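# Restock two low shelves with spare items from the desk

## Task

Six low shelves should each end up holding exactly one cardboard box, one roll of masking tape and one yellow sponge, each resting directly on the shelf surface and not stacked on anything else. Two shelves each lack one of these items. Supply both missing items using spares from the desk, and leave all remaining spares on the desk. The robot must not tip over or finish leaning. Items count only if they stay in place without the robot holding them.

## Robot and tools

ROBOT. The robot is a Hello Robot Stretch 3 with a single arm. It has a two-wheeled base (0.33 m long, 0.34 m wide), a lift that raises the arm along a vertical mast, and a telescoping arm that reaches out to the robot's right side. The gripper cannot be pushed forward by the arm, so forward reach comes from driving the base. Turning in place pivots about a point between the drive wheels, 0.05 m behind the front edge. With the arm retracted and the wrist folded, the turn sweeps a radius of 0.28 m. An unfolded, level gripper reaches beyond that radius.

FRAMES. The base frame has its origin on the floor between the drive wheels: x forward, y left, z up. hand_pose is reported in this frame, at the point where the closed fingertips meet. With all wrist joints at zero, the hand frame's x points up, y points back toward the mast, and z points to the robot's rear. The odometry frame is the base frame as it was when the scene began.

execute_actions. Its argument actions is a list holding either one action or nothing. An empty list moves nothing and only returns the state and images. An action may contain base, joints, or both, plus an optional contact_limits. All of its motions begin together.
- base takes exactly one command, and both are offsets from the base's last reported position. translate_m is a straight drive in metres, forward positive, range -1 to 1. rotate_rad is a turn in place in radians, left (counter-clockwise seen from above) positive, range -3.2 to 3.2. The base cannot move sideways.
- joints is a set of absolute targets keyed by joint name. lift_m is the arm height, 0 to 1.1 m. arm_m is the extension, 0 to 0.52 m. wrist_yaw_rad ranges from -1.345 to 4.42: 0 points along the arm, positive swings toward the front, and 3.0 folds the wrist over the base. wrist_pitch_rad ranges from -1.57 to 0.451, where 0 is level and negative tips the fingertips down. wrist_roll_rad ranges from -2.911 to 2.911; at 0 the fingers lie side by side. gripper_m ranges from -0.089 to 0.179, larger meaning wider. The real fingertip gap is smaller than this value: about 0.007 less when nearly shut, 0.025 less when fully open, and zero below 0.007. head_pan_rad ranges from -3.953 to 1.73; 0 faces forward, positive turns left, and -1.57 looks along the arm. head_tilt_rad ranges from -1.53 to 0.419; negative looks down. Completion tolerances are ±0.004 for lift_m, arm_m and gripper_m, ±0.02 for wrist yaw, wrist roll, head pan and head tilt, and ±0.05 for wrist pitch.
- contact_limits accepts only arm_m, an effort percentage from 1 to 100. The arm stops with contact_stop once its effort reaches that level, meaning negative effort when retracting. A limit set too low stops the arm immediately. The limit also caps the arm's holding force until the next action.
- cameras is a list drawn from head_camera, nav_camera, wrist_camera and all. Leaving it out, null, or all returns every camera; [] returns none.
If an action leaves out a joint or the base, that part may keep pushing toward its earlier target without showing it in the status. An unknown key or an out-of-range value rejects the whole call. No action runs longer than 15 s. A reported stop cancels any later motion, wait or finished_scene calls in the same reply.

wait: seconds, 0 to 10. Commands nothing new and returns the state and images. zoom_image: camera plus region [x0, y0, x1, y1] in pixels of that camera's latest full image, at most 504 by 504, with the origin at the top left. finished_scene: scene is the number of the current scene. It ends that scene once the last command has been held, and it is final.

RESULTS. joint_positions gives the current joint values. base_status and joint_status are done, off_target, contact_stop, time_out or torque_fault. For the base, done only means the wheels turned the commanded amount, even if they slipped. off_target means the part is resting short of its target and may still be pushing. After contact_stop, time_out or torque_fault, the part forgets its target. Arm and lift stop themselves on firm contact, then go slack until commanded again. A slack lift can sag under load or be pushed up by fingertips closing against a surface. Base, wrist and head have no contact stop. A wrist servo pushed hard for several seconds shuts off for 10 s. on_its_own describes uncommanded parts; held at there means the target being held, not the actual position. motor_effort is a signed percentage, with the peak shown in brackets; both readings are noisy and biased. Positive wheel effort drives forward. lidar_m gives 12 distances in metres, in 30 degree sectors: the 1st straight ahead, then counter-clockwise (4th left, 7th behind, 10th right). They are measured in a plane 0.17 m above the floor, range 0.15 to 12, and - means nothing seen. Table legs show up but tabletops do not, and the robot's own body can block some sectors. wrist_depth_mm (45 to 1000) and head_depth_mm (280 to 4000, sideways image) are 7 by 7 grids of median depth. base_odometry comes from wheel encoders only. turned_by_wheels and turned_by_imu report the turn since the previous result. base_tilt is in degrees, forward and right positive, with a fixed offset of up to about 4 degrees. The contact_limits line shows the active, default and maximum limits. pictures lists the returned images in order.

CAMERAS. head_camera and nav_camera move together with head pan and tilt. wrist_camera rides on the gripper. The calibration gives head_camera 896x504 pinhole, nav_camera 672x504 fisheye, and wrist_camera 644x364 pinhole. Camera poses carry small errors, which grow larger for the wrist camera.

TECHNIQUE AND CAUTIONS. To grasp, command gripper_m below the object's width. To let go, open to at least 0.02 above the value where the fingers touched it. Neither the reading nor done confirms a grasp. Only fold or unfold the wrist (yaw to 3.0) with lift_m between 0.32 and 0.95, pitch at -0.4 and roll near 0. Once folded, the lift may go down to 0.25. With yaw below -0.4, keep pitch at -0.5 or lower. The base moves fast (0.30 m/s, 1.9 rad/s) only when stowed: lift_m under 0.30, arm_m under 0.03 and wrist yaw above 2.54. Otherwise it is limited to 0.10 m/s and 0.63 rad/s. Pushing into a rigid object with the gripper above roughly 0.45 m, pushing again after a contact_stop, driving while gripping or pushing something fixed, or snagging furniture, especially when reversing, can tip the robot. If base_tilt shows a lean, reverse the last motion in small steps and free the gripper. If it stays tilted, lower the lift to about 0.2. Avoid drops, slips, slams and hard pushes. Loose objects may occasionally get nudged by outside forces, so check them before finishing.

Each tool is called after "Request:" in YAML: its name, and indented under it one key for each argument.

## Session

Request:
execute_actions:
  actions: []

Scene clock: 0.00 s.
base_odometry: x=+0.000 y=+0.000 heading=+0.000 (m, m, rad; odometry frame)
turned_by_wheels: +0.000 (rad since the last result)
turned_by_imu: +0.000 (rad since the last result)
base_tilt: forward=-1.2 right=-0.8 (deg)
lidar_m: 1.71 2.72 2.69 1.98 1.94 1.55 1.47 1.24 1.22 1.17 1.45 1.47
head_depth_mm: 1830 1891 1873 1855 1848 1823 1619 / 1806 2049 2007 1992 1972 1962 1690 / 1829 2231 2196 2182 2148 2074 1960 / 1856 2410 2389 2380 2360 2226 1915 / 1858 2590 2626 2613 2579 2345 2142 / 1852 2686 2945 2908 2879 2395 2196 / 1880 2778 3249 3288 3201 2690 2419
base_status: not commanded
joint_positions: lift_m=+0.597 arm_m=-0.001 wrist_yaw_rad=+3.065 wrist_pitch_rad=-0.459 wrist_roll_rad=-0.012 gripper_m=+0.037 head_pan_rad=+0.007 head_tilt_rad=-0.016
joint_status: not commanded
motor_effort: left_wheel=+1 right_wheel=+0 lift_m=+35 arm_m=-1 wrist_yaw_rad=-2 wrist_pitch_rad=+7 wrist_roll_rad=+0 gripper_m=+0 head_pan_rad=-1 head_tilt_rad=+2 (%)
hand_pose: x=-0.0045 y=+0.0747 z=+0.6004 quat_wxyz=(+0.187, +0.690, +0.136, +0.686) (m; base frame)
wrist_depth_mm: - - - - - - - / - - - - - - - / - - - - - - - / - - - - - - - / - - - - - - - / 860 883 891 903 936 893 912 / 754 756 - 760 741 773 789
pictures: head_camera (sideways: a quarter turn clockwise sets it upright), nav_camera (sideways: a quarter turn counterclockwise sets it upright), wrist_camera
camera_calibration (this result's frames):
head_camera: T_world_to_cam=[[0.028931, -0.034781, -0.998976, 1.31603], [0.00585347, 0.999383, -0.0346257, 0.0540725], [0.999564, -0.00484572, 0.0291168, -0.0895394], [0, 0, 0, 1]] pos_world=[0.0511097, -0.00870002, 1.31917]
nav_camera: T_world_to_cam=[[0.000343313, -0.0337711, 0.99943, -1.25565], [-0.0119345, -0.999359, -0.0337646, 0.0968552], [0.999929, -0.0119161, -0.000746134, -0.0480166], [0, 0, 0, 1]] pos_world=[0.0496002, 0.0538162, 1.25817]
wrist_camera: T_world_to_cam=[[0.997104, -0.0705543, 0.0283941, -0.0065605], [-0.0167601, -0.568011, -0.82285, 0.577587], [0.0741838, 0.819991, -0.567548, 0.444235], [0, 0, 0, 1]] pos_world=[-0.0167332, -0.0366556, 0.727579]
Images, in order (width x height): head_camera 896x504, nav_camera 672x504, wrist_camera 644x364.

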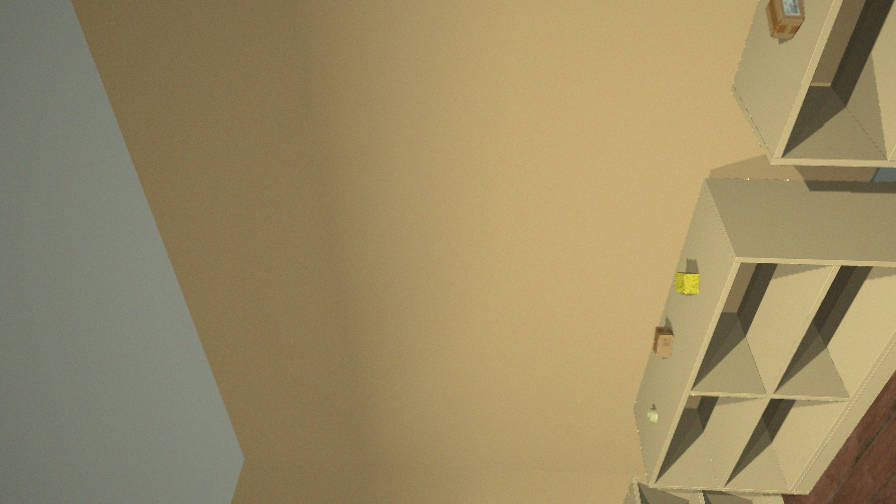

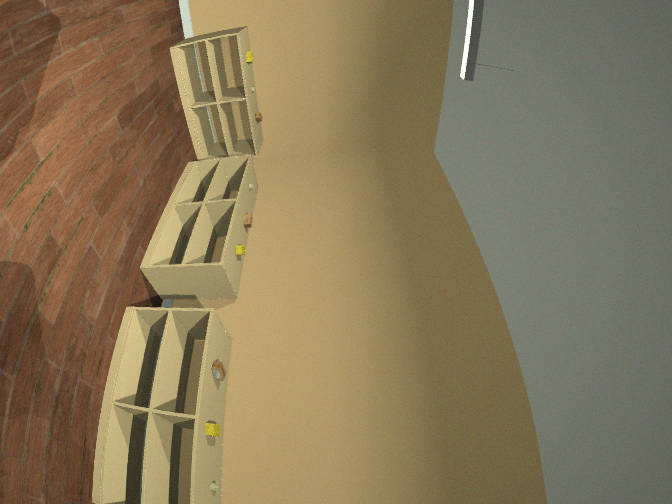

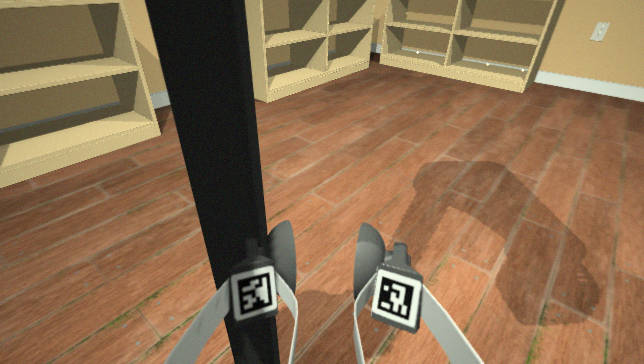

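Request:
execute_actions:
  actions:
    - {"joints":{"head_pan_rad":1.3,"head_tilt_rad":-0.35}}
  cameras: ["head_camera","nav_camera"]

Scene clock: 2.17 s.
base_odometry: x=+0.000 y=+0.000 heading=+0.000 (m, m, rad; odometry frame)
turned_by_wheels: +0.000 (rad since the last result)
turned_by_imu: +0.001 (rad since the last result)
base_tilt: forward=-1.2 right=-0.8 (deg)
lidar_m: 1.71 2.72 2.68 1.98 1.93 1.55 1.47 1.25 1.22 1.17 1.45 1.47
head_depth_mm: 2649 2698 2888 2916 2775 2004 1571 / 2771 2845 3010 3056 2796 2010 1574 / 2843 2969 3133 3089 2694 1998 1568 / 2969 3085 3250 3335 2731 1987 1557 / 3066 3233 3465 3072 2741 1976 1576 / 2726 2872 3003 2710 2517 1958 1548 / 2458 2525 2637 2553 2372 1953 1549
base_status: not commanded
joint_positions: lift_m=+0.597 arm_m=-0.001 wrist_yaw_rad=+3.065 wrist_pitch_rad=-0.459 wrist_roll_rad=-0.012 gripper_m=+0.037 head_pan_rad=+1.293 head_tilt_rad=-0.346
joint_status: all done
motor_effort: left_wheel=+1(0) right_wheel=+1(0) lift_m=+35(36) arm_m=+0(0) wrist_yaw_rad=-1(1) wrist_pitch_rad=+7(6) wrist_roll_rad=+0(0) gripper_m=+0(0) head_pan_rad=+3(35) head_tilt_rad=-3(23) (%)
hand_pose: x=-0.0045 y=+0.0747 z=+0.6004 quat_wxyz=(+0.187, +0.690, +0.136, +0.686) (m; base frame)
wrist_depth_mm: - - - - - - - / - - - - - - - / - - - - - - - / - - - - - - - / - - - - - - - / 877 875 888 885 921 905 903 / 749 747 - 756 756 771 790
pictures: head_camera (sideways: a quarter turn clockwise sets it upright), nav_camera (sideways: a quarter turn counterclockwise sets it upright)
camera_calibration (this result's frames):
head_camera: T_world_to_cam=[[-0.0477535, -0.294774, -0.954373, 1.25801], [-0.960655, 0.275274, -0.0369551, 0.0629854], [0.273607, 0.915059, -0.296322, 0.338516], [0, 0, 0, 1]] pos_world=[0.0279613, 0.043729, 1.30325]
nav_camera: T_world_to_cam=[[0.121386, 0.302231, 0.945474, -1.18572], [0.952929, -0.302096, -0.025775, 0.0805551], [0.277834, 0.904099, -0.324675, 0.378038], [0, 0, 0, 1]] pos_world=[-0.0378642, 0.0409153, 1.24589]
Images, in order (width x height): head_camera 896x504, nav_camera 672x504.

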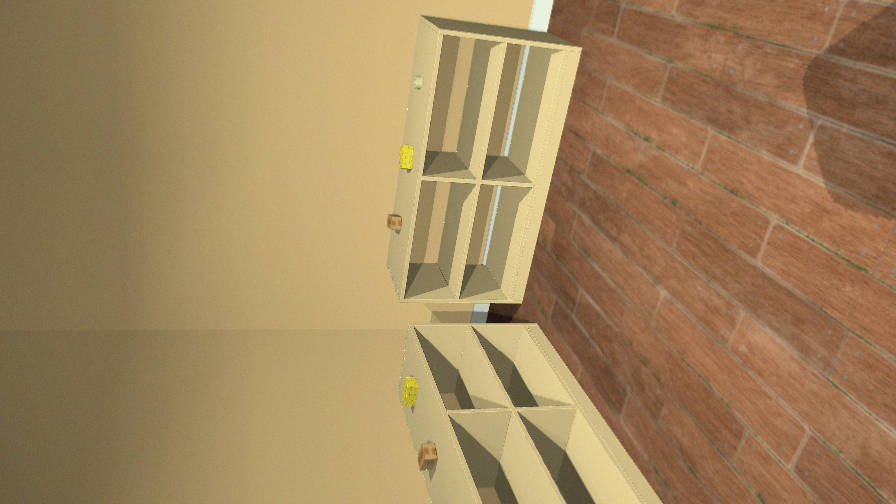

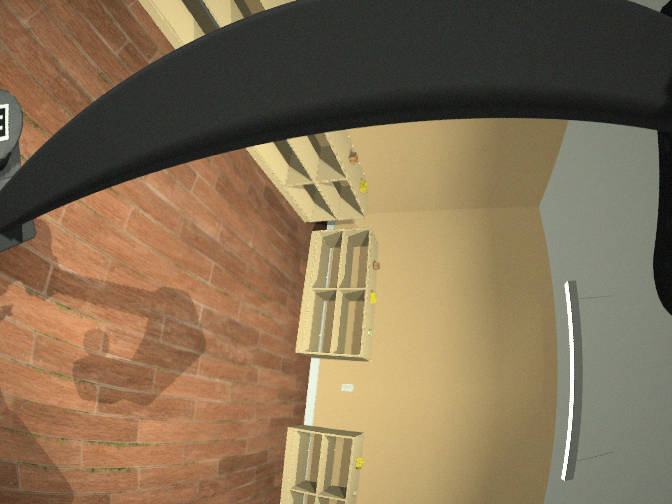

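Request:
execute_actions:
  actions:
    - {"joints":{"head_pan_rad":-2.3,"head_tilt_rad":-0.5}}
  cameras: ["head_camera","nav_camera"]

Request:
execute_actions:
  actions:
    - {"joints":{"head_pan_rad":-3.9,"head_tilt_rad":-0.45}}
  cameras: ["head_camera","nav_camera"]

Scene clock: 5.47 s.
base_odometry: x=+0.000 y=+0.000 heading=+0.000 (m, m, rad; odometry frame)
turned_by_wheels: +0.000 (rad since the last result)
turned_by_imu: +0.001 (rad since the last result)
base_tilt: forward=-1.2 right=-0.8 (deg)
lidar_m: 1.71 2.71 2.68 1.98 1.94 1.55 1.46 1.24 1.21 1.17 1.45 1.47
head_depth_mm: 1419 1527 1641 1773 1850 1689 1389 / 1429 1527 1657 1365 1467 1694 1376 / 1432 1531 1651 1359 1485 1588 1369 / 1436 1531 1647 1338 1949 1684 1370 / 1424 1539 1654 1346 1917 1654 1362 / 1419 1537 1663 1324 1449 1618 1370 / 1410 1538 1659 1311 1726 1608 1369
base_status: not commanded
joint_positions: lift_m=+0.597 arm_m=-0.001 wrist_yaw_rad=+3.065 wrist_pitch_rad=-0.459 wrist_roll_rad=-0.012 gripper_m=+0.037 head_pan_rad=-2.293 head_tilt_rad=-0.494
joint_status: all done
motor_effort: left_wheel=+0(0) right_wheel=+0(0) lift_m=+35(35) arm_m=+0(0) wrist_yaw_rad=+0(1) wrist_pitch_rad=+7(7) wrist_roll_rad=+0(0) gripper_m=+0(0) head_pan_rad=-4(38) head_tilt_rad=-3(16) (%)
hand_pose: x=-0.0045 y=+0.0747 z=+0.6004 quat_wxyz=(+0.187, +0.690, +0.136, +0.686) (m; base frame)
wrist_depth_mm: - - - - - - - / - - - - - - - / - - - - - - - / - - - - - - - / - - - - - - - / 875 885 888 889 928 904 906 / 762 756 - 762 746 770 778
pictures: head_camera (sideways: a quarter turn clockwise sets it upright), nav_camera (sideways: a quarter turn counterclockwise sets it upright)
camera_calibration (this result's frames):
head_camera: T_world_to_cam=[[0.260821, 0.349141, -0.90004, 1.18521], [0.752928, -0.657078, -0.0367021, 0.052196], [-0.604211, -0.668093, -0.434258, 0.523378], [0, 0, 0, 1]] pos_world=[-0.032198, -0.0298449, 1.29594]
nav_camera: T_world_to_cam=[[-0.329451, -0.323037, 0.887191, -1.10692], [-0.728505, 0.684712, -0.0212119, 0.0848666], [-0.600619, -0.653311, -0.460914, 0.560688], [0, 0, 0, 1]] pos_world=[0.033909, -0.0493823, 1.24228]
Images, in order (width x height): head_camera 896x504, nav_camera 672x504.

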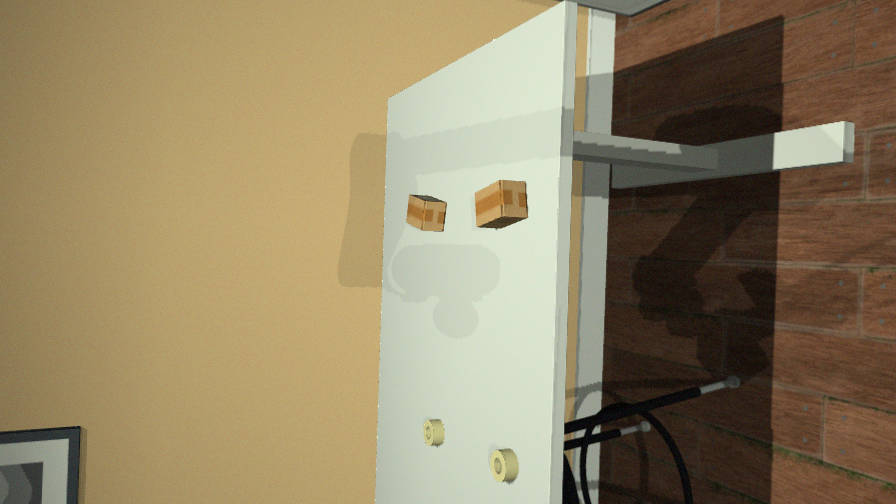

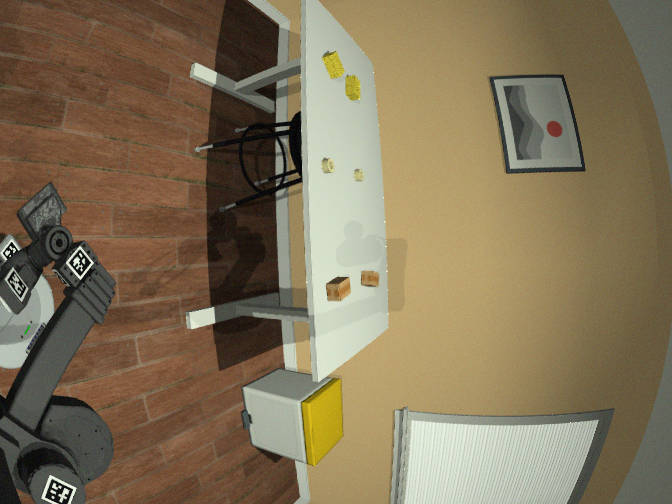

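Scene clock: 6.80 s.
base_odometry: x=+0.000 y=+0.000 heading=+0.000 (m, m, rad; odometry frame)
turned_by_wheels: +0.000 (rad since the last result)
turned_by_imu: +0.000 (rad since the last result)
base_tilt: forward=-1.2 right=-0.8 (deg)
lidar_m: 1.72 2.71 2.68 1.98 1.93 1.54 1.47 1.24 1.22 1.17 1.45 1.47
head_depth_mm: - - - - - - - / 1643 1758 - - - - - / 1652 1775 1887 1970 1916 1743 1428 / 1636 1756 1905 1959 1883 1741 1418 / 1658 1753 1888 1943 1923 1726 1407 / 1647 1746 1885 1973 1894 1714 1410 / 1650 1753 1908 1947 1871 1713 1407
base_status: not commanded
joint_positions: lift_m=+0.597 arm_m=-0.001 wrist_yaw_rad=+3.065 wrist_pitch_rad=-0.459 wrist_roll_rad=-0.012 gripper_m=+0.037 head_pan_rad=-3.893 head_tilt_rad=-0.458
joint_status: all done
motor_effort: left_wheel=+0(0) right_wheel=+0(1) lift_m=+35(36) arm_m=-1(0) wrist_yaw_rad=+0(0) wrist_pitch_rad=+6(6) wrist_roll_rad=+0(0) gripper_m=+0(0) head_pan_rad=-3(37) head_tilt_rad=+3(10) (%)
hand_pose: x=-0.0045 y=+0.0747 z=+0.6004 quat_wxyz=(+0.187, +0.690, +0.136, +0.686) (m; base frame)
wrist_depth_mm: - - - - - - - / - - - - - - - / - - - - - - - / - - - - - - - / - - - - - - - / 873 866 882 888 930 903 919 / 763 746 - 758 749 779 784
pictures: head_camera (sideways: a quarter turn clockwise sets it upright), nav_camera (sideways: a quarter turn counterclockwise sets it upright)
camera_calibration (this result's frames):
head_camera: T_world_to_cam=[[0.317734, -0.248828, -0.914948, 1.20432], [-0.679741, -0.732526, -0.036837, 0.0611126], [-0.661057, 0.633632, -0.401888, 0.481602], [0, 0, 0, 1]] pos_world=[-0.0227461, 0.0392767, 1.29769]
nav_camera: T_world_to_cam=[[-0.28996, 0.316968, 0.903025, -1.12782], [0.705125, 0.70873, -0.0223544, 0.0776099], [-0.647087, 0.630264, -0.429006, 0.519451], [0, 0, 0, 1]] pos_world=[-0.0456165, -0.0249141, 1.24303]
Images, in order (width x height): head_camera 896x504, nav_camera 672x504.

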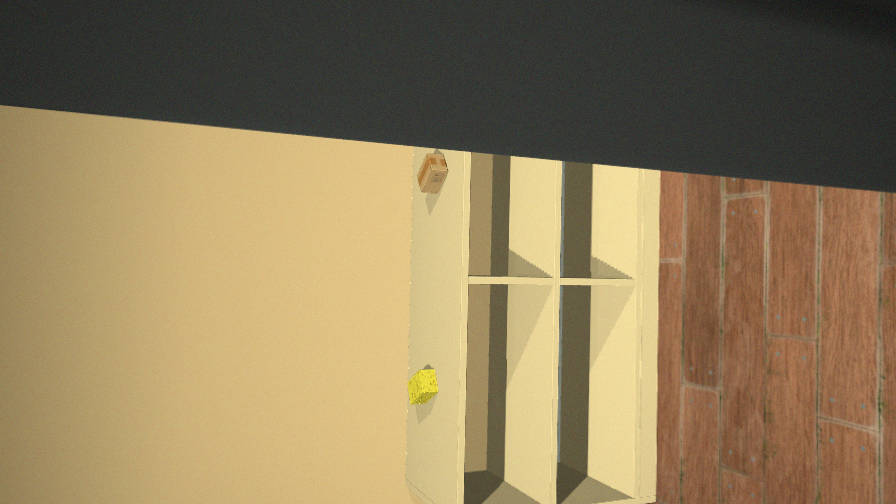

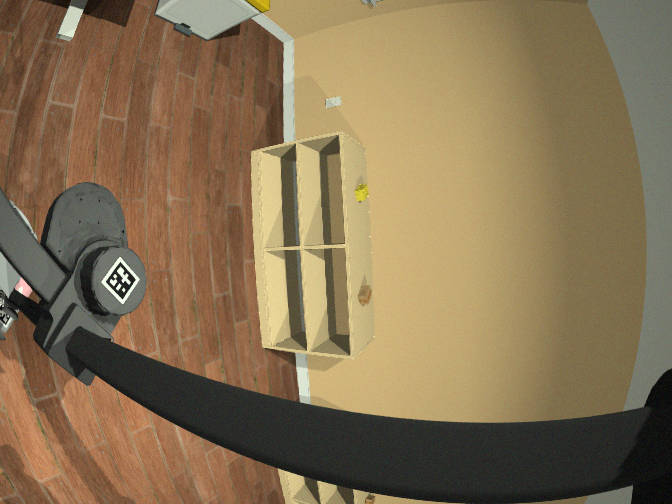

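Request:
execute_actions:
  actions:
    - {"base":{"rotate_rad":-1.2},"joints":{"lift_m":0.81,"wrist_pitch_rad":-0.4,"wrist_roll_rad":0,"head_pan_rad":-3.1,"head_tilt_rad":-0.3}}
  cameras: ["head_camera"]

Request:
execute_actions:
  actions:
    - {"base":{"translate_m":0.61},"joints":{"wrist_yaw_rad":0.7,"arm_m":0.33,"gripper_m":0.13,"head_pan_rad":-1.4,"head_tilt_rad":-0.75}}
  cameras: ["head_camera","wrist_camera"]

Scene clock: 20.03 s.
base_odometry: x=+0.000 y=+0.000 heading=-1.200 (m, m, rad; odometry frame)
turned_by_wheels: -1.200 (rad since the last result)
turned_by_imu: -1.203 (rad since the last result)
base_tilt: forward=-1.2 right=-0.8 (deg)
lidar_m: 1.82 1.45 1.71 2.34 2.72 2.41 1.65 1.54 1.65 1.25 1.22 1.16
head_depth_mm: 2137 2251 2373 2479 2397 2120 1645 / 2035 2130 2254 2366 2147 2132 1636 / 1952 2043 2163 2288 2348 2101 1619 / 1860 1958 2055 2169 2292 2063 1623 / 1792 1868 1928 2047 1890 1862 1626 / 1728 1787 1865 1973 1897 1876 1597 / 1654 1710 1791 1873 1805 1790 1604
base_status: done
joint_positions: lift_m=+0.810 arm_m=-0.001 wrist_yaw_rad=+3.065 wrist_pitch_rad=-0.420 wrist_roll_rad=-0.004 gripper_m=+0.037 head_pan_rad=-3.107 head_tilt_rad=-0.310
joint_status: all done
motor_effort: left_wheel=+3(9) right_wheel=-3(7) lift_m=+41(41) arm_m=+0(0) wrist_yaw_rad=-1(1) wrist_pitch_rad=+9(10) wrist_roll_rad=+2(1) gripper_m=+0(0) head_pan_rad=+2(38) head_tilt_rad=+4(19) (%)
hand_pose: x=-0.0041 y=+0.0797 z=+0.8220 quat_wxyz=(+0.174, +0.695, +0.122, +0.687) (m; base frame)
wrist_depth_mm: - - - - - - - / - - - - - - - / - - - - - - - / - - - - - - - / - - - - - - - / - - - - - - - / 995 - - - - - -
pictures: head_camera (sideways: a quarter turn clockwise sets it upright)
camera_calibration (this result's frames):
head_camera: T_world_to_cam=[[0.261007, 0.0440501, -0.964331, 1.26914], [0.0322537, -0.998799, -0.0368947, 0.0568517], [-0.964798, -0.0214735, -0.262115, 0.301549], [0, 0, 0, 1]] pos_world=[-0.0421536, 0.00735312, 1.30501]
Images, in order (width x height): head_camera 896x504.

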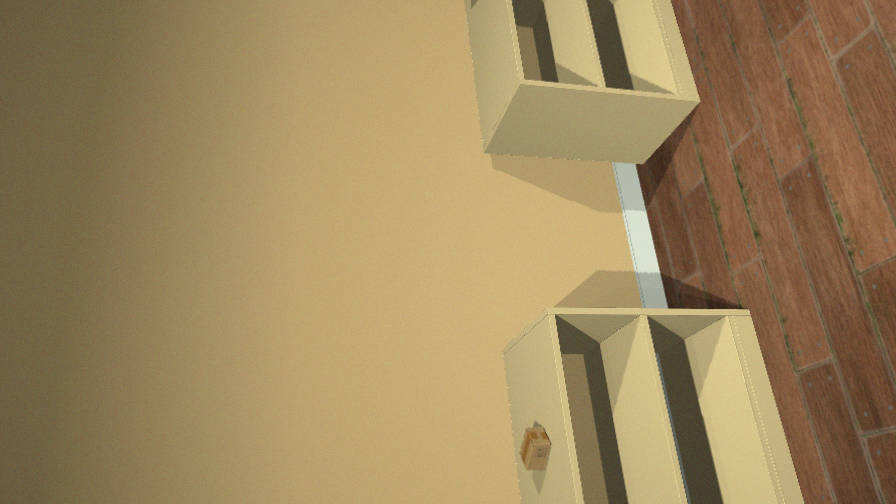

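Scene clock: 27.43 s.
base_odometry: x=+0.221 y=-0.569 heading=-1.200 (m, m, rad; odometry frame)
turned_by_wheels: +0.000 (rad since the last result)
turned_by_imu: +0.002 (rad since the last result)
base_tilt: forward=-1.2 right=-0.8 (deg)
lidar_m: 1.28 0.88 1.08 1.50 2.98 2.98 2.26 2.11 1.57 0.94 0.75 1.04
head_depth_mm: 1374 1503 1228 - 1565 1402 1186 / 1337 1475 1184 - 1613 1392 1199 / 1286 1429 1162 - 1644 1385 1206 / 1258 1390 1158 882 1633 1369 1192 / 1231 1366 1147 876 1583 1381 1195 / 1196 1326 1139 884 1548 1343 1189 / 1162 1285 1132 881 1367 1368 1193
base_status: done
joint_positions: lift_m=+0.810 arm_m=+0.330 wrist_yaw_rad=+0.700 wrist_pitch_rad=-0.420 wrist_roll_rad=-0.002 gripper_m=+0.130 head_pan_rad=-1.407 head_tilt_rad=-0.741
joint_status: all done
motor_effort: left_wheel=+2(9) right_wheel=-2(6) lift_m=+41(41) arm_m=+4(3) wrist_yaw_rad=-1(4) wrist_pitch_rad=+9(9) wrist_roll_rad=+1(2) gripper_m=+0(99) head_pan_rad=+3(36) head_tilt_rad=-4(30) (%)
hand_pose: x=+0.1229 y=-0.6460 z=+0.8220 quat_wxyz=(+0.701, +0.376, -0.598, +0.099) (m; base frame)
wrist_depth_mm: - 991 916 854 789 737 698 / - 884 897 896 827 791 752 / 560 551 568 584 586 598 597 / 399 419 424 427 431 428 434 / 331 333 336 340 339 343 344 / 277 285 277 276 266 286 282 / 960 235 236 237 238 232 240
pictures: head_camera (sideways: a quarter turn clockwise sets it upright), wrist_camera
camera_calibration (this result's frames):
head_camera: T_world_to_cam=[[-0.139076, 0.626953, -0.766543, 1.01359], [0.983777, 0.176044, -0.0345034, 0.0479138], [0.113313, -0.758906, -0.641266, 0.788329], [0, 0, 0, 1]] pos_world=[0.00450067, -0.0456385, 1.28414]
wrist_camera: T_world_to_cam=[[-0.763902, -0.645022, 0.0200025, -0.338458], [-0.358304, 0.398154, -0.844448, 1.03656], [0.536723, -0.652242, -0.535264, 0.117012], [0, 0, 0, 1]] pos_world=[0.0500496, -0.554701, 0.94472]
Images, in order (width x height): head_camera 896x504, wrist_camera 644x364.

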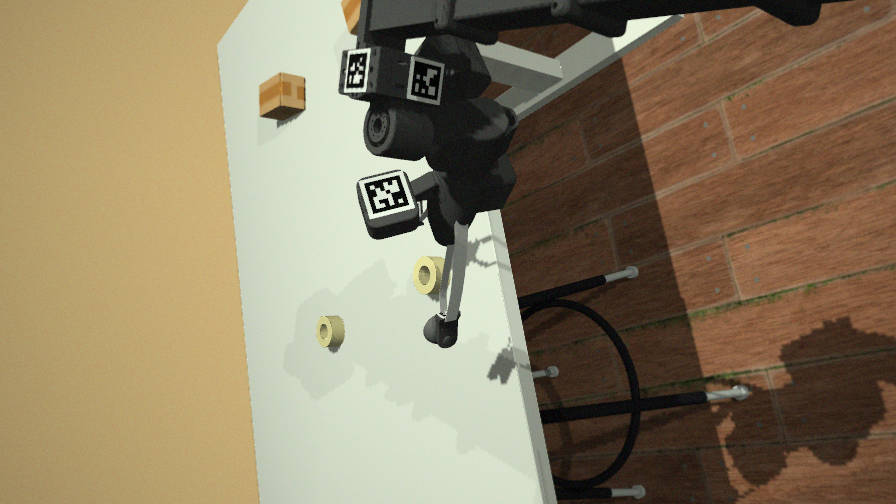

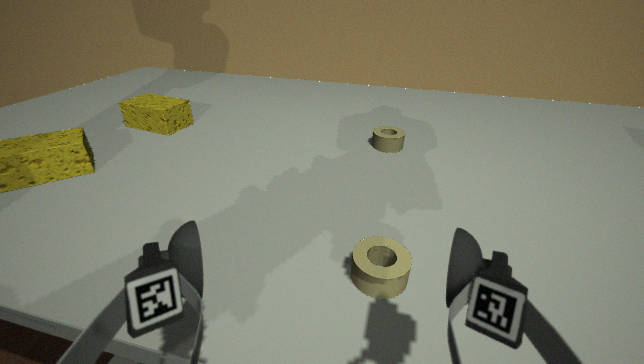

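Request:
execute_actions:
  actions:
    - {"joints":{"wrist_yaw_rad":0.828,"arm_m":0.456,"lift_m":0.765,"gripper_m":0.11}}
  cameras: ["wrist_camera"]

Scene clock: 32.30 s.
base_odometry: x=+0.221 y=-0.569 heading=-1.200 (m, m, rad; odometry frame)
turned_by_wheels: +0.000 (rad since the last result)
turned_by_imu: +0.001 (rad since the last result)
base_tilt: forward=-1.2 right=-0.7 (deg)
lidar_m: 1.27 0.88 1.08 1.50 2.98 2.97 2.26 2.11 1.57 0.94 0.75 1.04
head_depth_mm: 1382 1501 1223 - 1561 1367 1200 / 1334 1482 1213 931 1615 1386 1199 / 1296 1428 1208 868 1628 1385 1196 / 1264 1378 1155 864 1640 1381 1194 / 1232 1375 1152 885 1582 1376 1192 / 1196 1326 1145 879 1551 1347 1193 / 1170 1294 1131 881 1361 1377 1194
base_status: not commanded
joint_positions: lift_m=+0.765 arm_m=+0.456 wrist_yaw_rad=+0.827 wrist_pitch_rad=-0.420 wrist_roll_rad=-0.002 gripper_m=+0.110 head_pan_rad=-1.407 head_tilt_rad=-0.741
joint_status: all done
motor_effort: left_wheel=+2(2) right_wheel=-2(1) lift_m=+29(38) arm_m=+3(5) wrist_yaw_rad=+0(0) wrist_pitch_rad=+8(8) wrist_roll_rad=+1(1) gripper_m=+0(85) head_pan_rad=+4(3) head_tilt_rad=-4(5) (%)
hand_pose: x=+0.1435 y=-0.7524 z=+0.7774 quat_wxyz=(+0.694, +0.413, -0.573, +0.143) (m; base frame)
wrist_depth_mm: - 999 888 789 702 633 586 / 695 699 710 728 723 665 612 / 420 454 459 462 467 472 475 / 334 336 338 340 341 346 345 / 264 265 269 268 270 272 273 / 218 220 222 215 222 223 225 / 187 187 188 167 190 185 191
pictures: wrist_camera
camera_calibration (this result's frames):
wrist_camera: T_world_to_cam=[[-0.676212, -0.736436, 0.0200025, -0.471858], [-0.405681, 0.349567, -0.844527, 1.01893], [0.614948, -0.579194, -0.535139, 0.0563769], [0, 0, 0, 1]] pos_world=[0.0596172, -0.671025, 0.900124]
Images, in order (width x height): wrist_camera 644x364.

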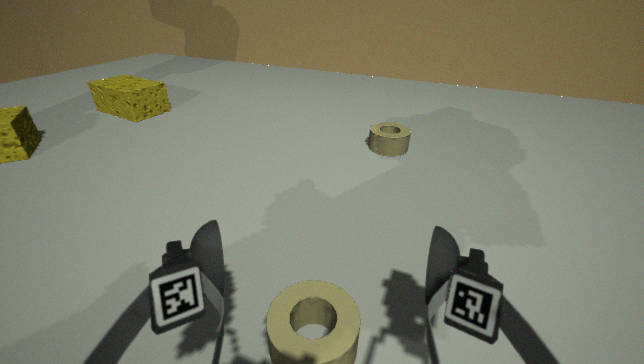

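Request:
execute_actions:
  actions:
    - {"joints":{"arm_m":0.448,"lift_m":0.728}}
  cameras: ["wrist_camera"]

Request:
execute_actions:
  actions:
    - {"joints":{"gripper_m":0.025}}
  cameras: ["wrist_camera"]

Scene clock: 34.83 s.
base_odometry: x=+0.221 y=-0.569 heading=-1.200 (m, m, rad; odometry frame)
turned_by_wheels: +0.000 (rad since the last result)
turned_by_imu: +0.001 (rad since the last result)
base_tilt: forward=-1.2 right=-0.8 (deg)
lidar_m: 1.28 0.88 1.08 1.50 2.98 2.98 2.26 2.11 1.57 0.94 0.75 1.04
head_depth_mm: 1380 1509 1178 987 - - 1180 / 1334 1488 1178 1788 1607 1388 1204 / 1308 1427 1164 1851 1653 1379 1197 / 1258 1384 1151 867 1638 1373 1196 / 1226 1366 1148 884 1601 1373 1194 / 1195 1328 1141 883 1547 1340 1188 / 1169 1288 1135 880 1371 1361 1186
base_status: not commanded
joint_positions: lift_m=+0.728 arm_m=+0.448 wrist_yaw_rad=+0.827 wrist_pitch_rad=-0.417 wrist_roll_rad=-0.003 gripper_m=+0.110 head_pan_rad=-1.407 head_tilt_rad=-0.741
joint_status: all done
motor_effort: left_wheel=+3(2) right_wheel=+0(2) lift_m=+29(25) arm_m=-4(0) wrist_yaw_rad=+0(0) wrist_pitch_rad=+7(9) wrist_roll_rad=+1(1) gripper_m=+0(0) head_pan_rad=+2(3) head_tilt_rad=-5(5) (%)
hand_pose: x=+0.1437 y=-0.7455 z=+0.7410 quat_wxyz=(+0.693, +0.412, -0.573, +0.144) (m; base frame)
wrist_depth_mm: - 990 865 790 705 649 597 / 552 475 571 581 591 596 605 / 359 362 365 369 371 377 381 / 265 265 269 270 273 274 276 / 210 211 213 214 216 217 217 / 174 175 175 145 174 181 179 / 148 148 150 146 150 147 152
pictures: wrist_camera
camera_calibration (this result's frames):
wrist_camera: T_world_to_cam=[[-0.676248, -0.736403, 0.0200084, -0.46586], [-0.404084, 0.348092, -0.8459, 0.985567], [0.615959, -0.580123, -0.532965, 0.0383003], [0, 0, 0, 1]] pos_world=[0.0596244, -0.66391, 0.863425]
Images, in order (width x height): wrist_camera 644x364.

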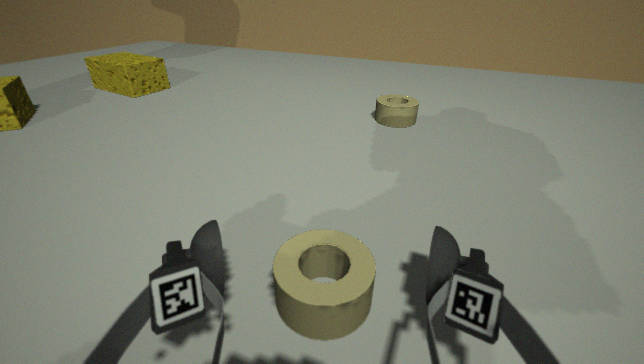

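Scene clock: 36.17 s.
base_odometry: x=+0.221 y=-0.568 heading=-1.200 (m, m, rad; odometry frame)
turned_by_wheels: +0.000 (rad since the last result)
turned_by_imu: +0.000 (rad since the last result)
base_tilt: forward=-1.2 right=-0.8 (deg)
lidar_m: 1.28 0.89 1.08 1.50 2.97 2.98 2.26 2.11 1.57 0.94 0.75 1.04
head_depth_mm: 1366 1501 1177 981 - - 1188 / 1325 1482 1185 1796 1609 1385 1205 / 1298 1423 1162 1832 1648 1375 1205 / 1264 1380 1155 865 1645 1378 1205 / 1228 1369 1144 888 1592 1375 1189 / 1197 1324 1138 888 1553 1353 1188 / 1168 1290 1134 878 1364 1377 1197
base_status: not commanded
joint_positions: lift_m=+0.728 arm_m=+0.448 wrist_yaw_rad=+0.826 wrist_pitch_rad=-0.413 wrist_roll_rad=-0.003 gripper_m=+0.026 head_pan_rad=-1.407 head_tilt_rad=-0.741
joint_status: all done
motor_effort: left_wheel=+2(3) right_wheel=+1(1) lift_m=+29(29) arm_m=-4(4) wrist_yaw_rad=+1(1) wrist_pitch_rad=+5(8) wrist_roll_rad=+1(1) gripper_m=-14(99) head_pan_rad=+2(3) head_tilt_rad=-4(5) (%)
hand_pose: x=+0.1439 y=-0.7460 z=+0.7420 quat_wxyz=(+0.693, +0.410, -0.574, +0.145) (m; base frame)
wrist_depth_mm: - 995 879 774 708 650 598 / 566 475 586 596 601 615 609 / 363 369 369 375 371 383 387 / 267 270 271 273 275 277 279 / 211 213 223 215 221 218 219 / 175 176 - 146 172 179 180 / 149 150 147 145 147 152 153
pictures: wrist_camera
camera_calibration (this result's frames):
wrist_camera: T_world_to_cam=[[-0.677183, -0.735543, 0.020011, -0.465372], [-0.400978, 0.346087, -0.848199, 0.986435], [0.616961, -0.582409, -0.5293, 0.0337874], [0, 0, 0, 1]] pos_world=[0.0595513, -0.664015, 0.863889]
Images, in order (width x height): wrist_camera 644x364.

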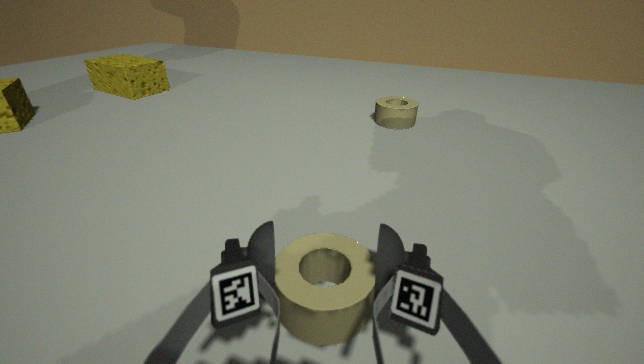

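Pads are down at table level. Squeeze a bit more and lift.

Request:
execute_actions:
  actions:
    - {"joints":{"gripper_m":0.012}}
  cameras: []

Request:
execute_actions:
  actions:
    - {"joints":{"lift_m":0.77,"head_pan_rad":-3.4,"head_tilt_rad":-0.25}}
  cameras: ["wrist_camera","head_camera"]

Scene clock: 37.40 s.
base_odometry: x=+0.221 y=-0.568 heading=-1.200 (m, m, rad; odometry frame)
turned_by_wheels: +0.000 (rad since the last result)
turned_by_imu: +0.000 (rad since the last result)
base_tilt: forward=-1.1 right=-0.8 (deg)
lidar_m: 1.28 0.88 1.08 1.50 2.98 2.97 2.26 2.11 1.57 0.94 0.75 1.04
head_depth_mm: 1375 1499 1173 979 - - 1184 / 1323 1478 1191 1806 1626 1400 1198 / 1302 1430 1161 1833 1626 1393 1195 / 1265 1392 1162 859 1631 1378 1200 / 1222 1363 1148 886 1595 1380 1195 / 1191 1330 1143 883 1550 1341 1187 / 1166 1284 1133 884 1364 1363 1192
base_status: not commanded
joint_positions: lift_m=+0.728 arm_m=+0.448 wrist_yaw_rad=+0.826 wrist_pitch_rad=-0.413 wrist_roll_rad=-0.003 gripper_m=+0.013 head_pan_rad=-1.407 head_tilt_rad=-0.741
joint_status: all done
motor_effort: left_wheel=+1(2) right_wheel=+0(0) lift_m=+29(29) arm_m=-4(4) wrist_yaw_rad=+1(1) wrist_pitch_rad=+6(6) wrist_roll_rad=+1(1) gripper_m=-19(80) head_pan_rad=+2(3) head_tilt_rad=-5(5) (%)
hand_pose: x=+0.1439 y=-0.7460 z=+0.7419 quat_wxyz=(+0.693, +0.411, -0.574, +0.145) (m; base frame)
wrist_depth_mm: - 990 887 783 710 650 594 / 567 476 580 589 597 613 609 / 362 366 370 373 373 381 384 / 267 270 271 273 276 277 278 / 211 213 222 214 222 217 218 / 176 176 183 145 172 179 179 / 149 150 146 144 147 153 153
pictures: none
No camera images: the call's "cameras" was empty. Leave "cameras" out to get every camera's image.

Scene clock: 38.93 s.
base_odometry: x=+0.221 y=-0.568 heading=-1.200 (m, m, rad; odometry frame)
turned_by_wheels: +0.000 (rad since the last result)
turned_by_imu: +0.000 (rad since the last result)
base_tilt: forward=-1.2 right=-0.8 (deg)
lidar_m: 1.28 0.89 1.08 1.51 2.98 2.98 2.26 2.11 1.57 0.94 0.75 1.04
head_depth_mm: 3064 3524 3616 3622 3236 2279 1737 / 3136 3658 3740 3841 3297 2266 1716 / 3080 3318 3518 3528 3047 2237 1718 / 2907 3006 3148 3207 2986 2222 1706 / 2639 2840 2875 2906 2709 2222 1705 / 2512 2656 2702 2766 2815 2210 1691 / 2348 2428 2523 2573 2715 2172 1681
base_status: not commanded
joint_positions: lift_m=+0.770 arm_m=+0.448 wrist_yaw_rad=+0.826 wrist_pitch_rad=-0.419 wrist_roll_rad=-0.002 gripper_m=+0.013 head_pan_rad=-3.393 head_tilt_rad=-0.261
joint_status: all done
motor_effort: left_wheel=+2(2) right_wheel=+0(0) lift_m=+41(44) arm_m=-4(4) wrist_yaw_rad=-1(1) wrist_pitch_rad=+8(8) wrist_roll_rad=+1(1) gripper_m=-19(19) head_pan_rad=-3(37) head_tilt_rad=+4(32) (%)
hand_pose: x=+0.1435 y=-0.7455 z=+0.7824 quat_wxyz=(+0.694, +0.412, -0.573, +0.143) (m; base frame)
wrist_depth_mm: - - 873 790 700 642 592 / - 725 748 742 734 675 627 / 435 468 471 478 482 484 491 / 342 345 346 350 355 355 358 / 272 273 286 277 284 279 280 / 224 226 - 146 222 231 232 / 192 193 187 151 190 196 196
pictures: head_camera (sideways: a quarter turn clockwise sets it upright), wrist_camera
camera_calibration (this result's frames):
head_camera: T_world_to_cam=[[0.21663, -0.0194663, -0.97606, 1.28474], [-0.252401, -0.966925, -0.0367346, 0.058382], [-0.943062, 0.254316, -0.214379, 0.239285], [0, 0, 0, 1]] pos_world=[-0.0379171, 0.0206062, 1.30742]
wrist_camera: T_world_to_cam=[[-0.676775, -0.735918, 0.0200038, -0.466411], [-0.40447, 0.348986, -0.845347, 1.02076], [0.615125, -0.580201, -0.533842, 0.0611914], [0, 0, 0, 1]] pos_world=[0.0595696, -0.663967, 0.90489]
Images, in order (width x height): head_camera 896x504, wrist_camera 644x364.

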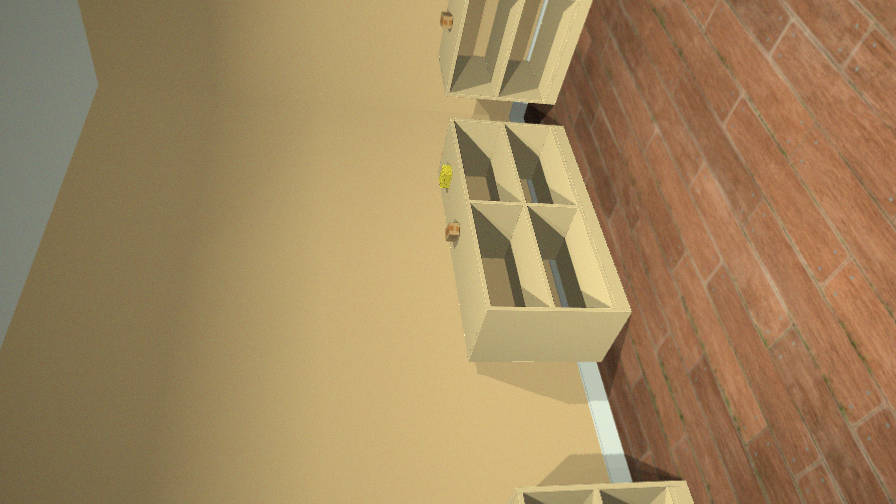

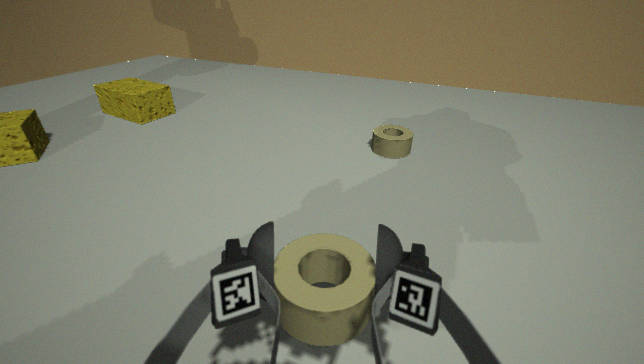

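Request:
execute_actions:
  actions:
    - {"base":{"translate_m":-0.38},"joints":{"lift_m":0.80,"arm_m":0.0,"wrist_yaw_rad":2.62}}
  cameras: ["wrist_camera"]

Request:
execute_actions:
  actions:
    - {"base":{"translate_m":-0.46},"joints":{"lift_m":0.288,"head_pan_rad":-2.2,"head_tilt_rad":-0.7}}
  cameras: ["wrist_camera"]

Request:
execute_actions:
  actions:
    - {"base":{"translate_m":-0.88},"joints":{"lift_m":0.70}}

Scene clock: 47.67 s.
base_odometry: x=+0.083 y=-0.214 heading=-1.200 (m, m, rad; odometry frame)
turned_by_wheels: +0.000 (rad since the last result)
turned_by_imu: +0.002 (rad since the last result)
base_tilt: forward=-1.2 right=-0.7 (deg)
lidar_m: 1.62 1.23 1.30 2.31 2.82 2.62 1.88 1.76 1.51 1.20 1.08 0.99
head_depth_mm: 3164 3287 3400 3484 3102 2299 1741 / 2927 3191 3305 3397 3088 2266 1730 / 2760 2845 3024 2993 2782 2257 1724 / 2527 2633 2740 2813 2705 2233 1710 / 2313 2406 2471 2575 2414 2237 1710 / 2164 2252 2319 2411 2520 2220 1693 / 2038 2089 2166 2239 2323 2127 1695
base_status: done
joint_positions: lift_m=+0.800 arm_m=+0.000 wrist_yaw_rad=+2.619 wrist_pitch_rad=-0.419 wrist_roll_rad=-0.001 gripper_m=+0.013 head_pan_rad=-3.393 head_tilt_rad=-0.260
joint_status: all done
motor_effort: left_wheel=+2(3) right_wheel=-2(8) lift_m=+41(45) arm_m=-4(1) wrist_yaw_rad=+1(1) wrist_pitch_rad=+8(8) wrist_roll_rad=+1(1) gripper_m=-19(19) head_pan_rad=-3(3) head_tilt_rad=+4(5) (%)
hand_pose: x=+0.0907 y=+0.0489 z=+0.8123 quat_wxyz=(+0.321, +0.705, -0.036, +0.631) (m; base frame)
wrist_depth_mm: - - - - - - - / - - - - - - - / - - - - - - - / - - - - - - - / - - - - - - - / - - - 145 - - - / - - 996 151 988 - -
pictures: wrist_camera
camera_calibration (this result's frames):
wrist_camera: T_world_to_cam=[[0.866476, -0.49886, 0.0189324, -0.0688829], [-0.252649, -0.470906, -0.845232, 0.773699], [0.430568, 0.72759, -0.534065, 0.523539], [0, 0, 0, 1]] pos_world=[0.0297406, -0.0509446, 0.934862]
Images, in order (width x height): wrist_camera 644x364.

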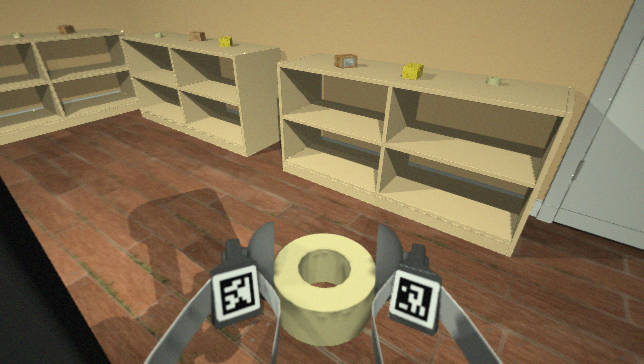

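Scene clock: 53.60 s.
base_odometry: x=-0.083 y=+0.214 heading=-1.200 (m, m, rad; odometry frame)
turned_by_wheels: +0.000 (rad since the last result)
turned_by_imu: +0.000 (rad since the last result)
base_tilt: forward=-1.3 right=-0.8 (deg)
lidar_m: 1.67 1.65 1.84 2.65 2.67 1.75 1.43 1.35 1.52 1.42 1.33 1.36
head_depth_mm: 1454 1584 1622 1649 1684 1440 1233 / 1516 1686 1622 1789 1718 1442 1237 / 1597 1763 1774 1840 1716 1432 1223 / 1657 1856 1802 1898 1703 1435 1224 / 1758 1944 2187 2131 1714 1431 1226 / 1839 2049 2343 2113 1688 1410 1214 / 1944 2200 2446 2095 1695 1413 1208
base_status: done
joint_positions: lift_m=+0.288 arm_m=+0.000 wrist_yaw_rad=+2.619 wrist_pitch_rad=-0.420 wrist_roll_rad=-0.001 gripper_m=+0.013 head_pan_rad=-2.207 head_tilt_rad=-0.692
joint_status: all done
motor_effort: left_wheel=+2(13) right_wheel=-2(10) lift_m=+29(35) arm_m=-4(4) wrist_yaw_rad=+0(0) wrist_pitch_rad=+9(10) wrist_roll_rad=+1(1) gripper_m=-19(19) head_pan_rad=+2(36) head_tilt_rad=-5(29) (%)
hand_pose: x=+0.0906 y=+0.0488 z=+0.3004 quat_wxyz=(+0.321, +0.705, -0.036, +0.631) (m; base frame)
wrist_depth_mm: - - - - - - - / - - - - - - - / - - - - - - - / 798 794 811 819 826 830 836 / 628 639 664 648 658 647 653 / 532 525 - 145 519 538 539 / - 462 448 150 442 453 458
pictures: wrist_camera
camera_calibration (this result's frames):
wrist_camera: T_world_to_cam=[[0.866674, -0.498515, 0.0189315, -0.0591408], [-0.253077, -0.472046, -0.844467, 0.340778], [0.429916, 0.727087, -0.535273, 0.250737], [0, 0, 0, 1]] pos_world=[0.0297028, -0.0509274, 0.423108]
Images, in order (width x height): wrist_camera 644x364.

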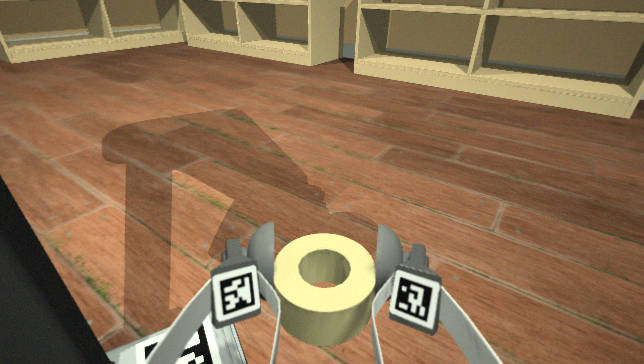

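Scene clock: 63.77 s.
base_odometry: x=-0.403 y=+1.034 heading=-1.200 (m, m, rad; odometry frame)
turned_by_wheels: +0.000 (rad since the last result)
turned_by_imu: +0.000 (rad since the last result)
base_tilt: forward=-1.2 right=-0.8 (deg)
lidar_m: 2.53 2.46 2.77 2.27 2.04 0.94 0.96 0.56 0.75 1.23 1.72 1.87
head_depth_mm: 783 849 942 1038 913 825 963 / 816 894 988 1075 914 1003 1114 / 851 944 1051 1108 898 1051 1166 / 892 985 1107 1137 933 1100 1198 / 937 1041 1171 1129 987 1251 1226 / 988 1102 1250 1121 1080 1308 1221 / 1044 1176 1317 1112 1274 1368 1213
base_status: done
joint_positions: lift_m=+0.700 arm_m=+0.000 wrist_yaw_rad=+2.619 wrist_pitch_rad=-0.420 wrist_roll_rad=-0.001 gripper_m=+0.013 head_pan_rad=-2.207 head_tilt_rad=-0.692
joint_status: all done
motor_effort: left_wheel=+2(8) right_wheel=-2(10) lift_m=+41(42) arm_m=-4(4) wrist_yaw_rad=-1(1) wrist_pitch_rad=+9(8) wrist_roll_rad=+1(1) gripper_m=-19(19) head_pan_rad=+3(4) head_tilt_rad=-4(4) (%)
hand_pose: x=+0.0906 y=+0.0488 z=+0.7119 quat_wxyz=(+0.322, +0.706, -0.036, +0.631) (m; base frame)
wrist_depth_mm: - - - - - - - / - - - - - - - / - - - - - - - / - - - - - - - / - - - - - - - / - - - 146 - - - / - 902 887 151 879 908 907
pictures: head_camera (sideways: a quarter turn clockwise sets it upright), nav_camera (sideways: a quarter turn counterclockwise sets it upright), wrist_camera
camera_calibration (this result's frames):
head_camera: T_world_to_cam=[[0.330132, 0.505731, -0.797025, 1.05046], [0.810632, -0.584502, -0.0351121, 0.0497648], [-0.48362, -0.634503, -0.602925, 0.742094], [0, 0, 0, 1]] pos_world=[-0.0282394, -0.0313014, 1.28642]
nav_camera: T_world_to_cam=[[-0.398943, -0.483159, 0.77936, -0.965896], [-0.782322, 0.622707, -0.0144172, 0.0763443], [-0.478347, -0.615462, -0.626411, 0.77526], [0, 0, 0, 1]] pos_world=[0.0452312, -0.0370779, 1.23951]
wrist_camera: T_world_to_cam=[[0.86672, -0.498435, 0.0189316, -0.0669205], [-0.253102, -0.472186, -0.844381, 0.688276], [0.429809, 0.727051, -0.535408, 0.471166], [0, 0, 0, 1]] pos_world=[0.0296941, -0.0509228, 0.8347]
Images, in order (width x height): head_camera 896x504, nav_camera 672x504, wrist_camera 644x364.

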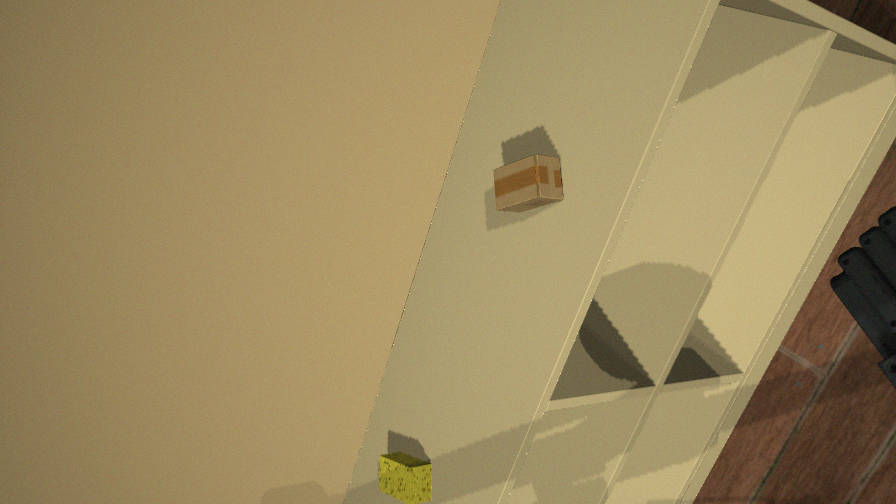

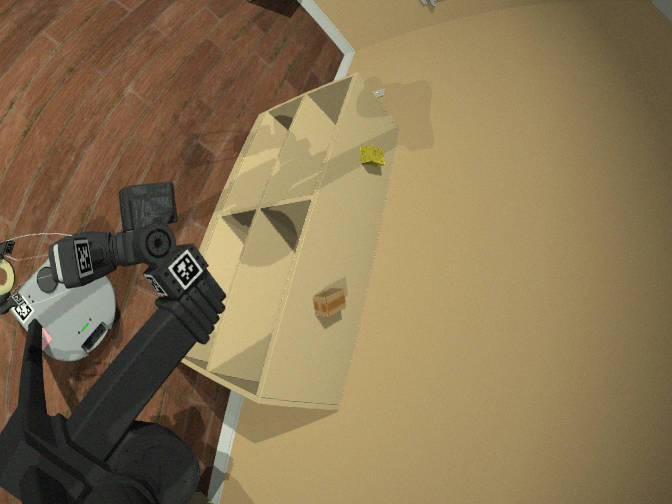

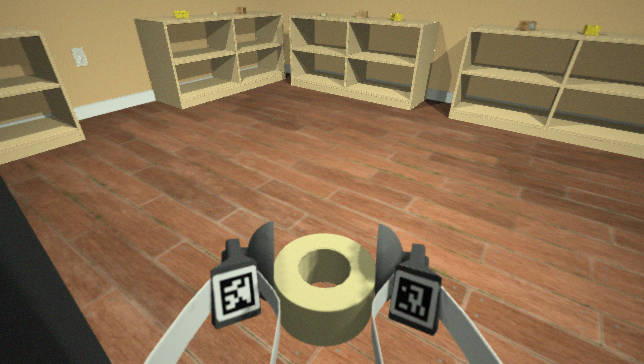

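Request:
execute_actions:
  actions:
    - {"base":{"rotate_rad":-0.507},"joints":{"wrist_yaw_rad":0.0,"arm_m":0.434,"lift_m":0.68,"head_pan_rad":-1.57}}
  cameras: ["head_camera","wrist_camera"]

Scene clock: 69.93 s.
base_odometry: x=-0.403 y=+1.034 heading=-1.706 (m, m, rad; odometry frame)
turned_by_wheels: -0.507 (rad since the last result)
turned_by_imu: -0.507 (rad since the last result)
base_tilt: forward=-1.2 right=-0.8 (deg)
lidar_m: 1.87 2.53 2.46 2.77 2.27 2.04 0.94 0.96 0.56 0.75 1.23 1.72
head_depth_mm: 808 878 963 1045 913 823 948 / 855 931 1025 1109 895 - - / 908 995 1089 1183 909 1067 1177 / 965 1063 1180 1216 1153 1131 1201 / 1021 1144 1297 1131 1071 1304 1217 / 1098 1234 1367 1121 1283 1373 1217 / 1185 1346 1450 1203 1458 1409 1211
base_status: done
joint_positions: lift_m=+0.680 arm_m=+0.434 wrist_yaw_rad=+0.001 wrist_pitch_rad=-0.420 wrist_roll_rad=-0.001 gripper_m=+0.013 head_pan_rad=-1.577 head_tilt_rad=-0.692
joint_status: all done
motor_effort: left_wheel=+2(8) right_wheel=-2(8) lift_m=+30(37) arm_m=+4(5) wrist_yaw_rad=-2(0) wrist_pitch_rad=+9(8) wrist_roll_rad=+1(1) gripper_m=-18(19) head_pan_rad=+4(32) head_tilt_rad=-5(4) (%)
hand_pose: x=-0.0214 y=-0.8026 z=+0.6923 quat_wxyz=(+0.692, +0.148, -0.691, -0.148) (m; base frame)
wrist_depth_mm: 952 673 515 419 351 303 266 / - 728 568 452 377 322 280 / 511 434 528 478 402 341 295 / 381 381 384 386 388 357 313 / 302 302 316 305 314 311 310 / 249 250 - 145 245 256 257 / 220 213 209 151 211 218 219
pictures: head_camera (sideways: a quarter turn clockwise sets it upright), wrist_camera
camera_calibration (this result's frames):
head_camera: T_world_to_cam=[[-0.0312315, 0.603146, -0.797019, 1.05265], [0.999369, 0.00535, -0.035112, 0.0486133], [-0.0169136, -0.797613, -0.602932, 0.739257], [0, 0, 0, 1]] pos_world=[-0.00320318, -0.0455237, 1.28641]
wrist_camera: T_world_to_cam=[[-0.99982, -0.00102772, 0.0189252, -0.0345846], [-0.0165337, 0.535462, -0.844398, 1.0552], [-0.00926592, -0.844559, -0.535383, -0.143044], [0, 0, 0, 1]] pos_world=[-0.0184575, -0.685863, 0.815078]
Images, in order (width x height): head_camera 896x504, wrist_camera 644x364.

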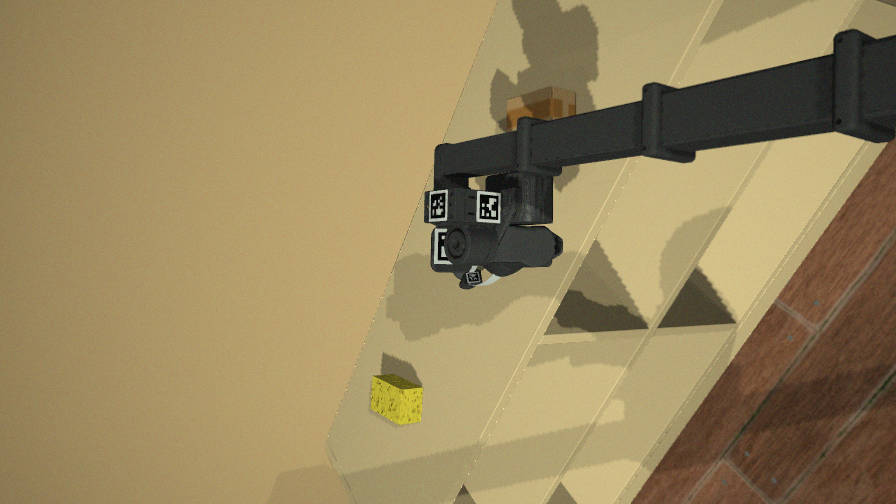

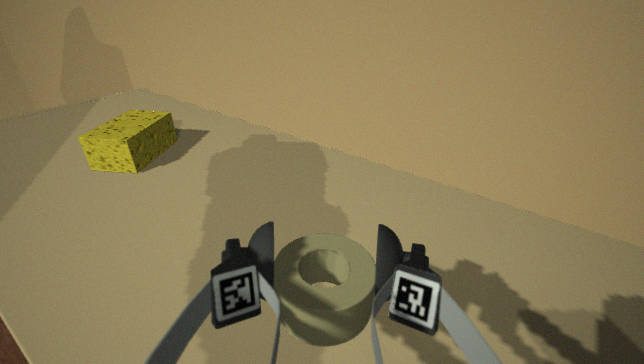

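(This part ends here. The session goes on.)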